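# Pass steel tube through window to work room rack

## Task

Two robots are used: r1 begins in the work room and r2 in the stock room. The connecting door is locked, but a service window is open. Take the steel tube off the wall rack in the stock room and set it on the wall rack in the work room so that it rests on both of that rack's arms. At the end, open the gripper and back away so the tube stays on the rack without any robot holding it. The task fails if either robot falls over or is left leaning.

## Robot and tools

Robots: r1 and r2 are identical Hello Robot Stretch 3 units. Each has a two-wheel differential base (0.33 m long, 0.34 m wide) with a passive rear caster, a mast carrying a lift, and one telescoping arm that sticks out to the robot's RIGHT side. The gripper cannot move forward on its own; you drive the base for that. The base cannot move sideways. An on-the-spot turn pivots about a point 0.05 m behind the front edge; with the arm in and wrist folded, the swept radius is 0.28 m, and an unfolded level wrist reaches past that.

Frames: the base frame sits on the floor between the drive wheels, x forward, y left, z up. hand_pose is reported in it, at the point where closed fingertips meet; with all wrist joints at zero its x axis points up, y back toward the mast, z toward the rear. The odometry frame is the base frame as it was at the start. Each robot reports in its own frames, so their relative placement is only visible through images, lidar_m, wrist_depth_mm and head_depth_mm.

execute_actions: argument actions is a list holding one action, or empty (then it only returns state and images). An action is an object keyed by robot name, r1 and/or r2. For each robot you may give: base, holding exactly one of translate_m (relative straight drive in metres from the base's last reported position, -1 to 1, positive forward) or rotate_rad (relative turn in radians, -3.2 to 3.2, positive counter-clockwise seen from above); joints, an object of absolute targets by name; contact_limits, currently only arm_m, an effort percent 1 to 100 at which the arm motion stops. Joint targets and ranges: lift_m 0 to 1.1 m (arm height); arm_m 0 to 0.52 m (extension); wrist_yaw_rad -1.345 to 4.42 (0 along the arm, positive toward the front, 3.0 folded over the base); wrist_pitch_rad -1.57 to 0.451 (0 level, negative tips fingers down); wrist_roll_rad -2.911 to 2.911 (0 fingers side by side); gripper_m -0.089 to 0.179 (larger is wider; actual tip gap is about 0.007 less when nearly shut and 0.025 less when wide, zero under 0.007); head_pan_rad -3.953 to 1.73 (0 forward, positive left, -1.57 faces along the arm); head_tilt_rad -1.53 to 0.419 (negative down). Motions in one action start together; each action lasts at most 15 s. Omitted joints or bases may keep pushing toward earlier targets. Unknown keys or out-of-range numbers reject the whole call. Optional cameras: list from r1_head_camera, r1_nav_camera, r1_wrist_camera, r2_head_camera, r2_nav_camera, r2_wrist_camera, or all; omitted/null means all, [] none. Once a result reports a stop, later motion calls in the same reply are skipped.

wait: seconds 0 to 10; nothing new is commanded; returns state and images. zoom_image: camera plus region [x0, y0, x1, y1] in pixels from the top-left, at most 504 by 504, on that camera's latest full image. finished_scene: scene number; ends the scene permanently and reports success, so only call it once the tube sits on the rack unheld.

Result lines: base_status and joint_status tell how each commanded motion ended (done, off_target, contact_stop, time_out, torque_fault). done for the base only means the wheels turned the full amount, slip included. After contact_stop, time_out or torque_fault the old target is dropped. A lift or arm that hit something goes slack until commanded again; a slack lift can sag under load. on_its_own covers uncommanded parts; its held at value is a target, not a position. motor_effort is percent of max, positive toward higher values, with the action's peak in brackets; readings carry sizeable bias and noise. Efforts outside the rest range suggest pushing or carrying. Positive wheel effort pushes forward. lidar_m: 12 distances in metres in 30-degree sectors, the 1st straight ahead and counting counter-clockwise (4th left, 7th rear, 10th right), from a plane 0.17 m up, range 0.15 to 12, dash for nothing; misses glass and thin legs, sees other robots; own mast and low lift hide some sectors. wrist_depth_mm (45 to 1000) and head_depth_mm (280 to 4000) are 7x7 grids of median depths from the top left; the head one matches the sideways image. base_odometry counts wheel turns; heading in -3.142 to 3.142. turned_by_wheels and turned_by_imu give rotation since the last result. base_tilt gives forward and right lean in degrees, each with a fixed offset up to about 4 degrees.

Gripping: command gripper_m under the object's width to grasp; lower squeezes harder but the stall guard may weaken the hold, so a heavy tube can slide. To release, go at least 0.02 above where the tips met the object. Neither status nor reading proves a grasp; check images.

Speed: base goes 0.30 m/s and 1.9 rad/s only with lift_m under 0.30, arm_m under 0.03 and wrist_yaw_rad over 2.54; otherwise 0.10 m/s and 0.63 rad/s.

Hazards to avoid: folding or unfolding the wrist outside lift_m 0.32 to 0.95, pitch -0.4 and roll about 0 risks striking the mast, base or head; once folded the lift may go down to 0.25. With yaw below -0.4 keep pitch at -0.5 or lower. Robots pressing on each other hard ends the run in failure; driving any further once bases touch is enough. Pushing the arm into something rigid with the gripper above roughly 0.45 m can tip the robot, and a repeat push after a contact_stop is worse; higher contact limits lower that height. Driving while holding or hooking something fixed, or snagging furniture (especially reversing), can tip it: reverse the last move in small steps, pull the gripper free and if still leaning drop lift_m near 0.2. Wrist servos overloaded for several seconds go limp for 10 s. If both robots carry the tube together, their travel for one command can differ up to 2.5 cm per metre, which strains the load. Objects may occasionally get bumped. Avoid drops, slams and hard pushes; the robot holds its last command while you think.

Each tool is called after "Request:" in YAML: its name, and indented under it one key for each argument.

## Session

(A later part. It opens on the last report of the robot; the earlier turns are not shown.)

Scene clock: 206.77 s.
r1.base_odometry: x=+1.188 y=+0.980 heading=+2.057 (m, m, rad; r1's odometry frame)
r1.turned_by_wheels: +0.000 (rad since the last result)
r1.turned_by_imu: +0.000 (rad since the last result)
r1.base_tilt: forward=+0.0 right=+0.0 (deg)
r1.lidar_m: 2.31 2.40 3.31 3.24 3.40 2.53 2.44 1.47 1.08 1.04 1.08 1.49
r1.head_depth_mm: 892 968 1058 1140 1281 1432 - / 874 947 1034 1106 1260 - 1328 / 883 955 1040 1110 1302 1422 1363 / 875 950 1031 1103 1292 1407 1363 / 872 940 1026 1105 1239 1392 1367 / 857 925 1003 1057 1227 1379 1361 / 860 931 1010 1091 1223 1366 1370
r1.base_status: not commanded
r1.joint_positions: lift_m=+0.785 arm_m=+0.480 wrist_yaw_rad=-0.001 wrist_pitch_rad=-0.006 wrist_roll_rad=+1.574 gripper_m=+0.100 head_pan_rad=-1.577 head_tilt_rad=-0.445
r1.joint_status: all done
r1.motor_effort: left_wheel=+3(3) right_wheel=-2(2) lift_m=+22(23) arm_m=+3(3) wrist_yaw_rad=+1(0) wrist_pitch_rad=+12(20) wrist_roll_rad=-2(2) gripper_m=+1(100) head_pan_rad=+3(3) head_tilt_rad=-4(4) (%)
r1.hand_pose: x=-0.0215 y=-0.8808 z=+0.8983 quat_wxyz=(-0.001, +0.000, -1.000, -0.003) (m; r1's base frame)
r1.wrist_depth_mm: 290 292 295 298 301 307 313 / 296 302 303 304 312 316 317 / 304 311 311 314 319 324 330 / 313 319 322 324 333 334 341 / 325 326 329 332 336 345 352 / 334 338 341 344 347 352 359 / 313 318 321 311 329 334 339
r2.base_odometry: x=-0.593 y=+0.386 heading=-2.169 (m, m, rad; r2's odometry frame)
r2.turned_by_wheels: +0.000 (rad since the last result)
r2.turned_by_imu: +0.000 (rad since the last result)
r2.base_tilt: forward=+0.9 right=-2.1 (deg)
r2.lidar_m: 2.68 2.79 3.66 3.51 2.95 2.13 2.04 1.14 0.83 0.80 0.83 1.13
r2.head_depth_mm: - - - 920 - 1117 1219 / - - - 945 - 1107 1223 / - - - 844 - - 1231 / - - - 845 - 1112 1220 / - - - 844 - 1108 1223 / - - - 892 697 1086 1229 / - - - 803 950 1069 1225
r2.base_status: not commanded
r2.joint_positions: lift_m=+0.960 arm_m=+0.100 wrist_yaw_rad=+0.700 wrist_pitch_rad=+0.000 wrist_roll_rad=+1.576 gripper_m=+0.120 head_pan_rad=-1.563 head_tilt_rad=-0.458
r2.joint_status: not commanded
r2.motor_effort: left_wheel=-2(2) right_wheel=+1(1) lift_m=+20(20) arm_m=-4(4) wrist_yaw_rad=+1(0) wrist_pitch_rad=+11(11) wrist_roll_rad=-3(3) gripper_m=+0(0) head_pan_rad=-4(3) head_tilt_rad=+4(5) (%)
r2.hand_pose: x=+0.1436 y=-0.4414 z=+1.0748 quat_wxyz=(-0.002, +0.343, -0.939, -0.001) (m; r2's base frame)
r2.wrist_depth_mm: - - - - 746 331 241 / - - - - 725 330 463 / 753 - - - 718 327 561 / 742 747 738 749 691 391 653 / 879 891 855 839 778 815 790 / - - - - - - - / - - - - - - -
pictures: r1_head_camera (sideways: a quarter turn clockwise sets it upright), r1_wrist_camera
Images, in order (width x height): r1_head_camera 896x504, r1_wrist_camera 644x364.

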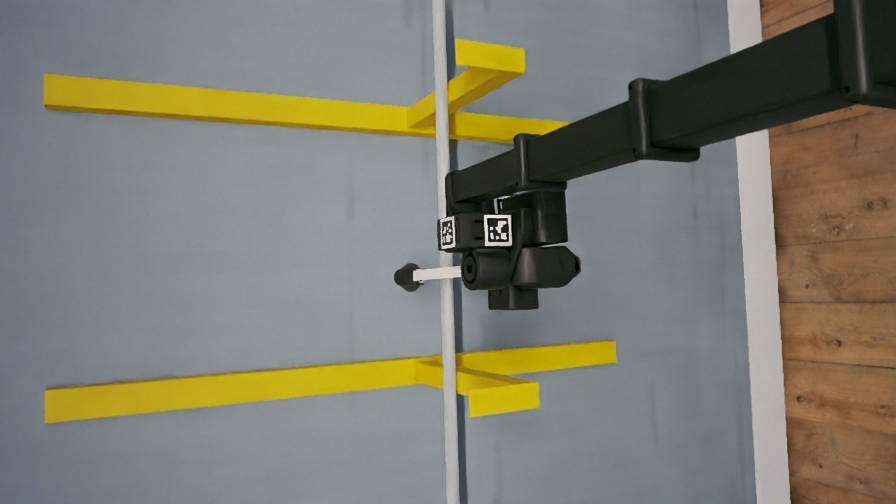

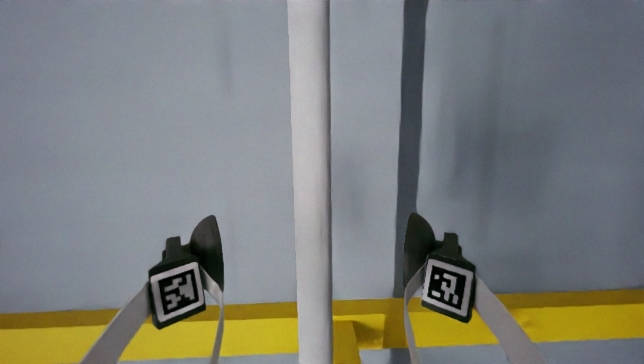

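Request:
execute_actions:
  actions:
    - {"r1":{"joints":{"arm_m":0.05}}}
  cameras: ["r1_head_camera"]

Request:
finished_scene:
  scene: 2

Scene clock: 212.57 s.
r1.base_odometry: x=+1.188 y=+0.980 heading=+2.057 (m, m, rad; r1's odometry frame)
r1.turned_by_wheels: +0.000 (rad since the last result)
r1.turned_by_imu: +0.001 (rad since the last result)
r1.base_tilt: forward=+0.0 right=+0.1 (deg)
r1.lidar_m: 2.31 2.40 3.31 3.25 3.40 2.52 2.44 1.47 1.08 1.04 1.08 1.50
r1.head_depth_mm: 894 965 1054 1143 1285 1440 1395 / 873 947 1035 1108 1271 1433 1436 / 881 954 1037 1129 1264 1413 1400 / 878 946 1030 1114 1236 1390 - / 870 943 1025 1110 1245 1395 1395 / 857 928 1000 1058 1234 1384 1370 / 860 929 1009 1088 1219 1362 1364
r1.base_status: not commanded
r1.joint_positions: lift_m=+0.785 arm_m=+0.050 wrist_yaw_rad=-0.001 wrist_pitch_rad=-0.005 wrist_roll_rad=+1.574 gripper_m=+0.100 head_pan_rad=-1.577 head_tilt_rad=-0.445
r1.joint_status: all done
r1.motor_effort: left_wheel=+3(3) right_wheel=-2(2) lift_m=+22(23) arm_m=-4(5) wrist_yaw_rad=+1(1) wrist_pitch_rad=+11(12) wrist_roll_rad=-2(2) gripper_m=+1(1) head_pan_rad=+3(3) head_tilt_rad=-3(4) (%)
r1.hand_pose: x=-0.0215 y=-0.4514 z=+0.8985 quat_wxyz=(-0.001, +0.000, -1.000, -0.003) (m; r1's base frame)
r1.wrist_depth_mm: 676 681 685 676 697 704 746 / 692 688 698 728 717 726 750 / 705 730 720 738 728 763 771 / 758 735 750 746 776 765 775 / 763 736 751 752 782 804 790 / 771 777 796 799 804 825 845 / 803 813 816 811 810 851 849
r2.base_odometry: x=-0.593 y=+0.386 heading=-2.169 (m, m, rad; r2's odometry frame)
r2.turned_by_wheels: +0.000 (rad since the last result)
r2.turned_by_imu: -0.001 (rad since the last result)
r2.base_tilt: forward=+0.9 right=-2.1 (deg)
r2.lidar_m: 2.69 2.79 3.64 3.50 2.95 2.13 2.05 1.14 0.83 0.80 0.83 1.13
r2.head_depth_mm: - - - 919 - 1125 1223 / - - - 942 - 1112 1217 / - - - 846 - - 1230 / - - - 846 - 1111 1225 / - - - 845 - 1109 1221 / - - - 891 696 1091 1225 / - - - 803 952 1068 1221
r2.base_status: not commanded
r2.joint_positions: lift_m=+0.960 arm_m=+0.100 wrist_yaw_rad=+0.700 wrist_pitch_rad=+0.000 wrist_roll_rad=+1.576 gripper_m=+0.120 head_pan_rad=-1.563 head_tilt_rad=-0.458
r2.joint_status: not commanded
r2.motor_effort: left_wheel=-2(2) right_wheel=+0(1) lift_m=+20(20) arm_m=-3(3) wrist_yaw_rad=+0(0) wrist_pitch_rad=+11(11) wrist_roll_rad=-3(3) gripper_m=+1(1) head_pan_rad=-4(4) head_tilt_rad=+4(4) (%)
r2.hand_pose: x=+0.1436 y=-0.4414 z=+1.0748 quat_wxyz=(-0.002, +0.343, -0.939, -0.001) (m; r2's base frame)
r2.wrist_depth_mm: - - - - 731 332 241 / - - - - 726 329 463 / 748 - - - 718 325 551 / 756 760 752 745 703 387 652 / 894 875 863 851 768 807 786 / - - - - - - - / - - - - - - -
pictures: r1_head_camera (sideways: a quarter turn clockwise sets it upright)
Images, in order (width x height): r1_head_camera 896x504.

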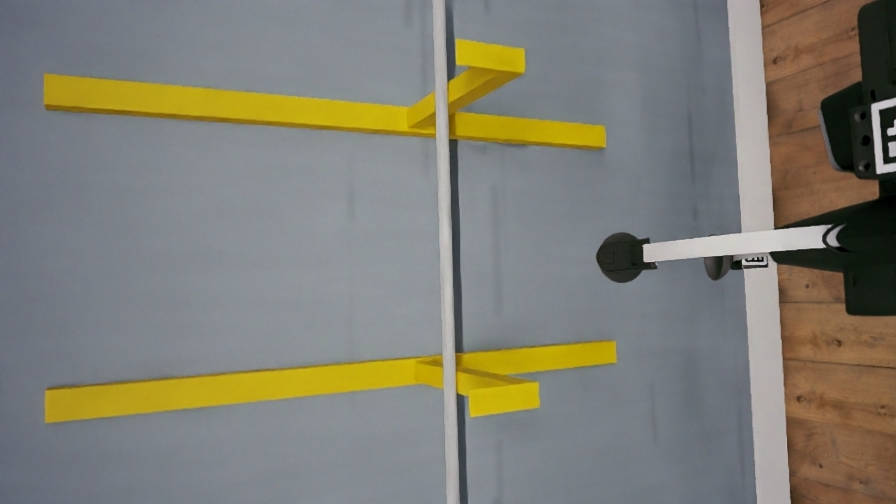

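The scene is finished: the task was done.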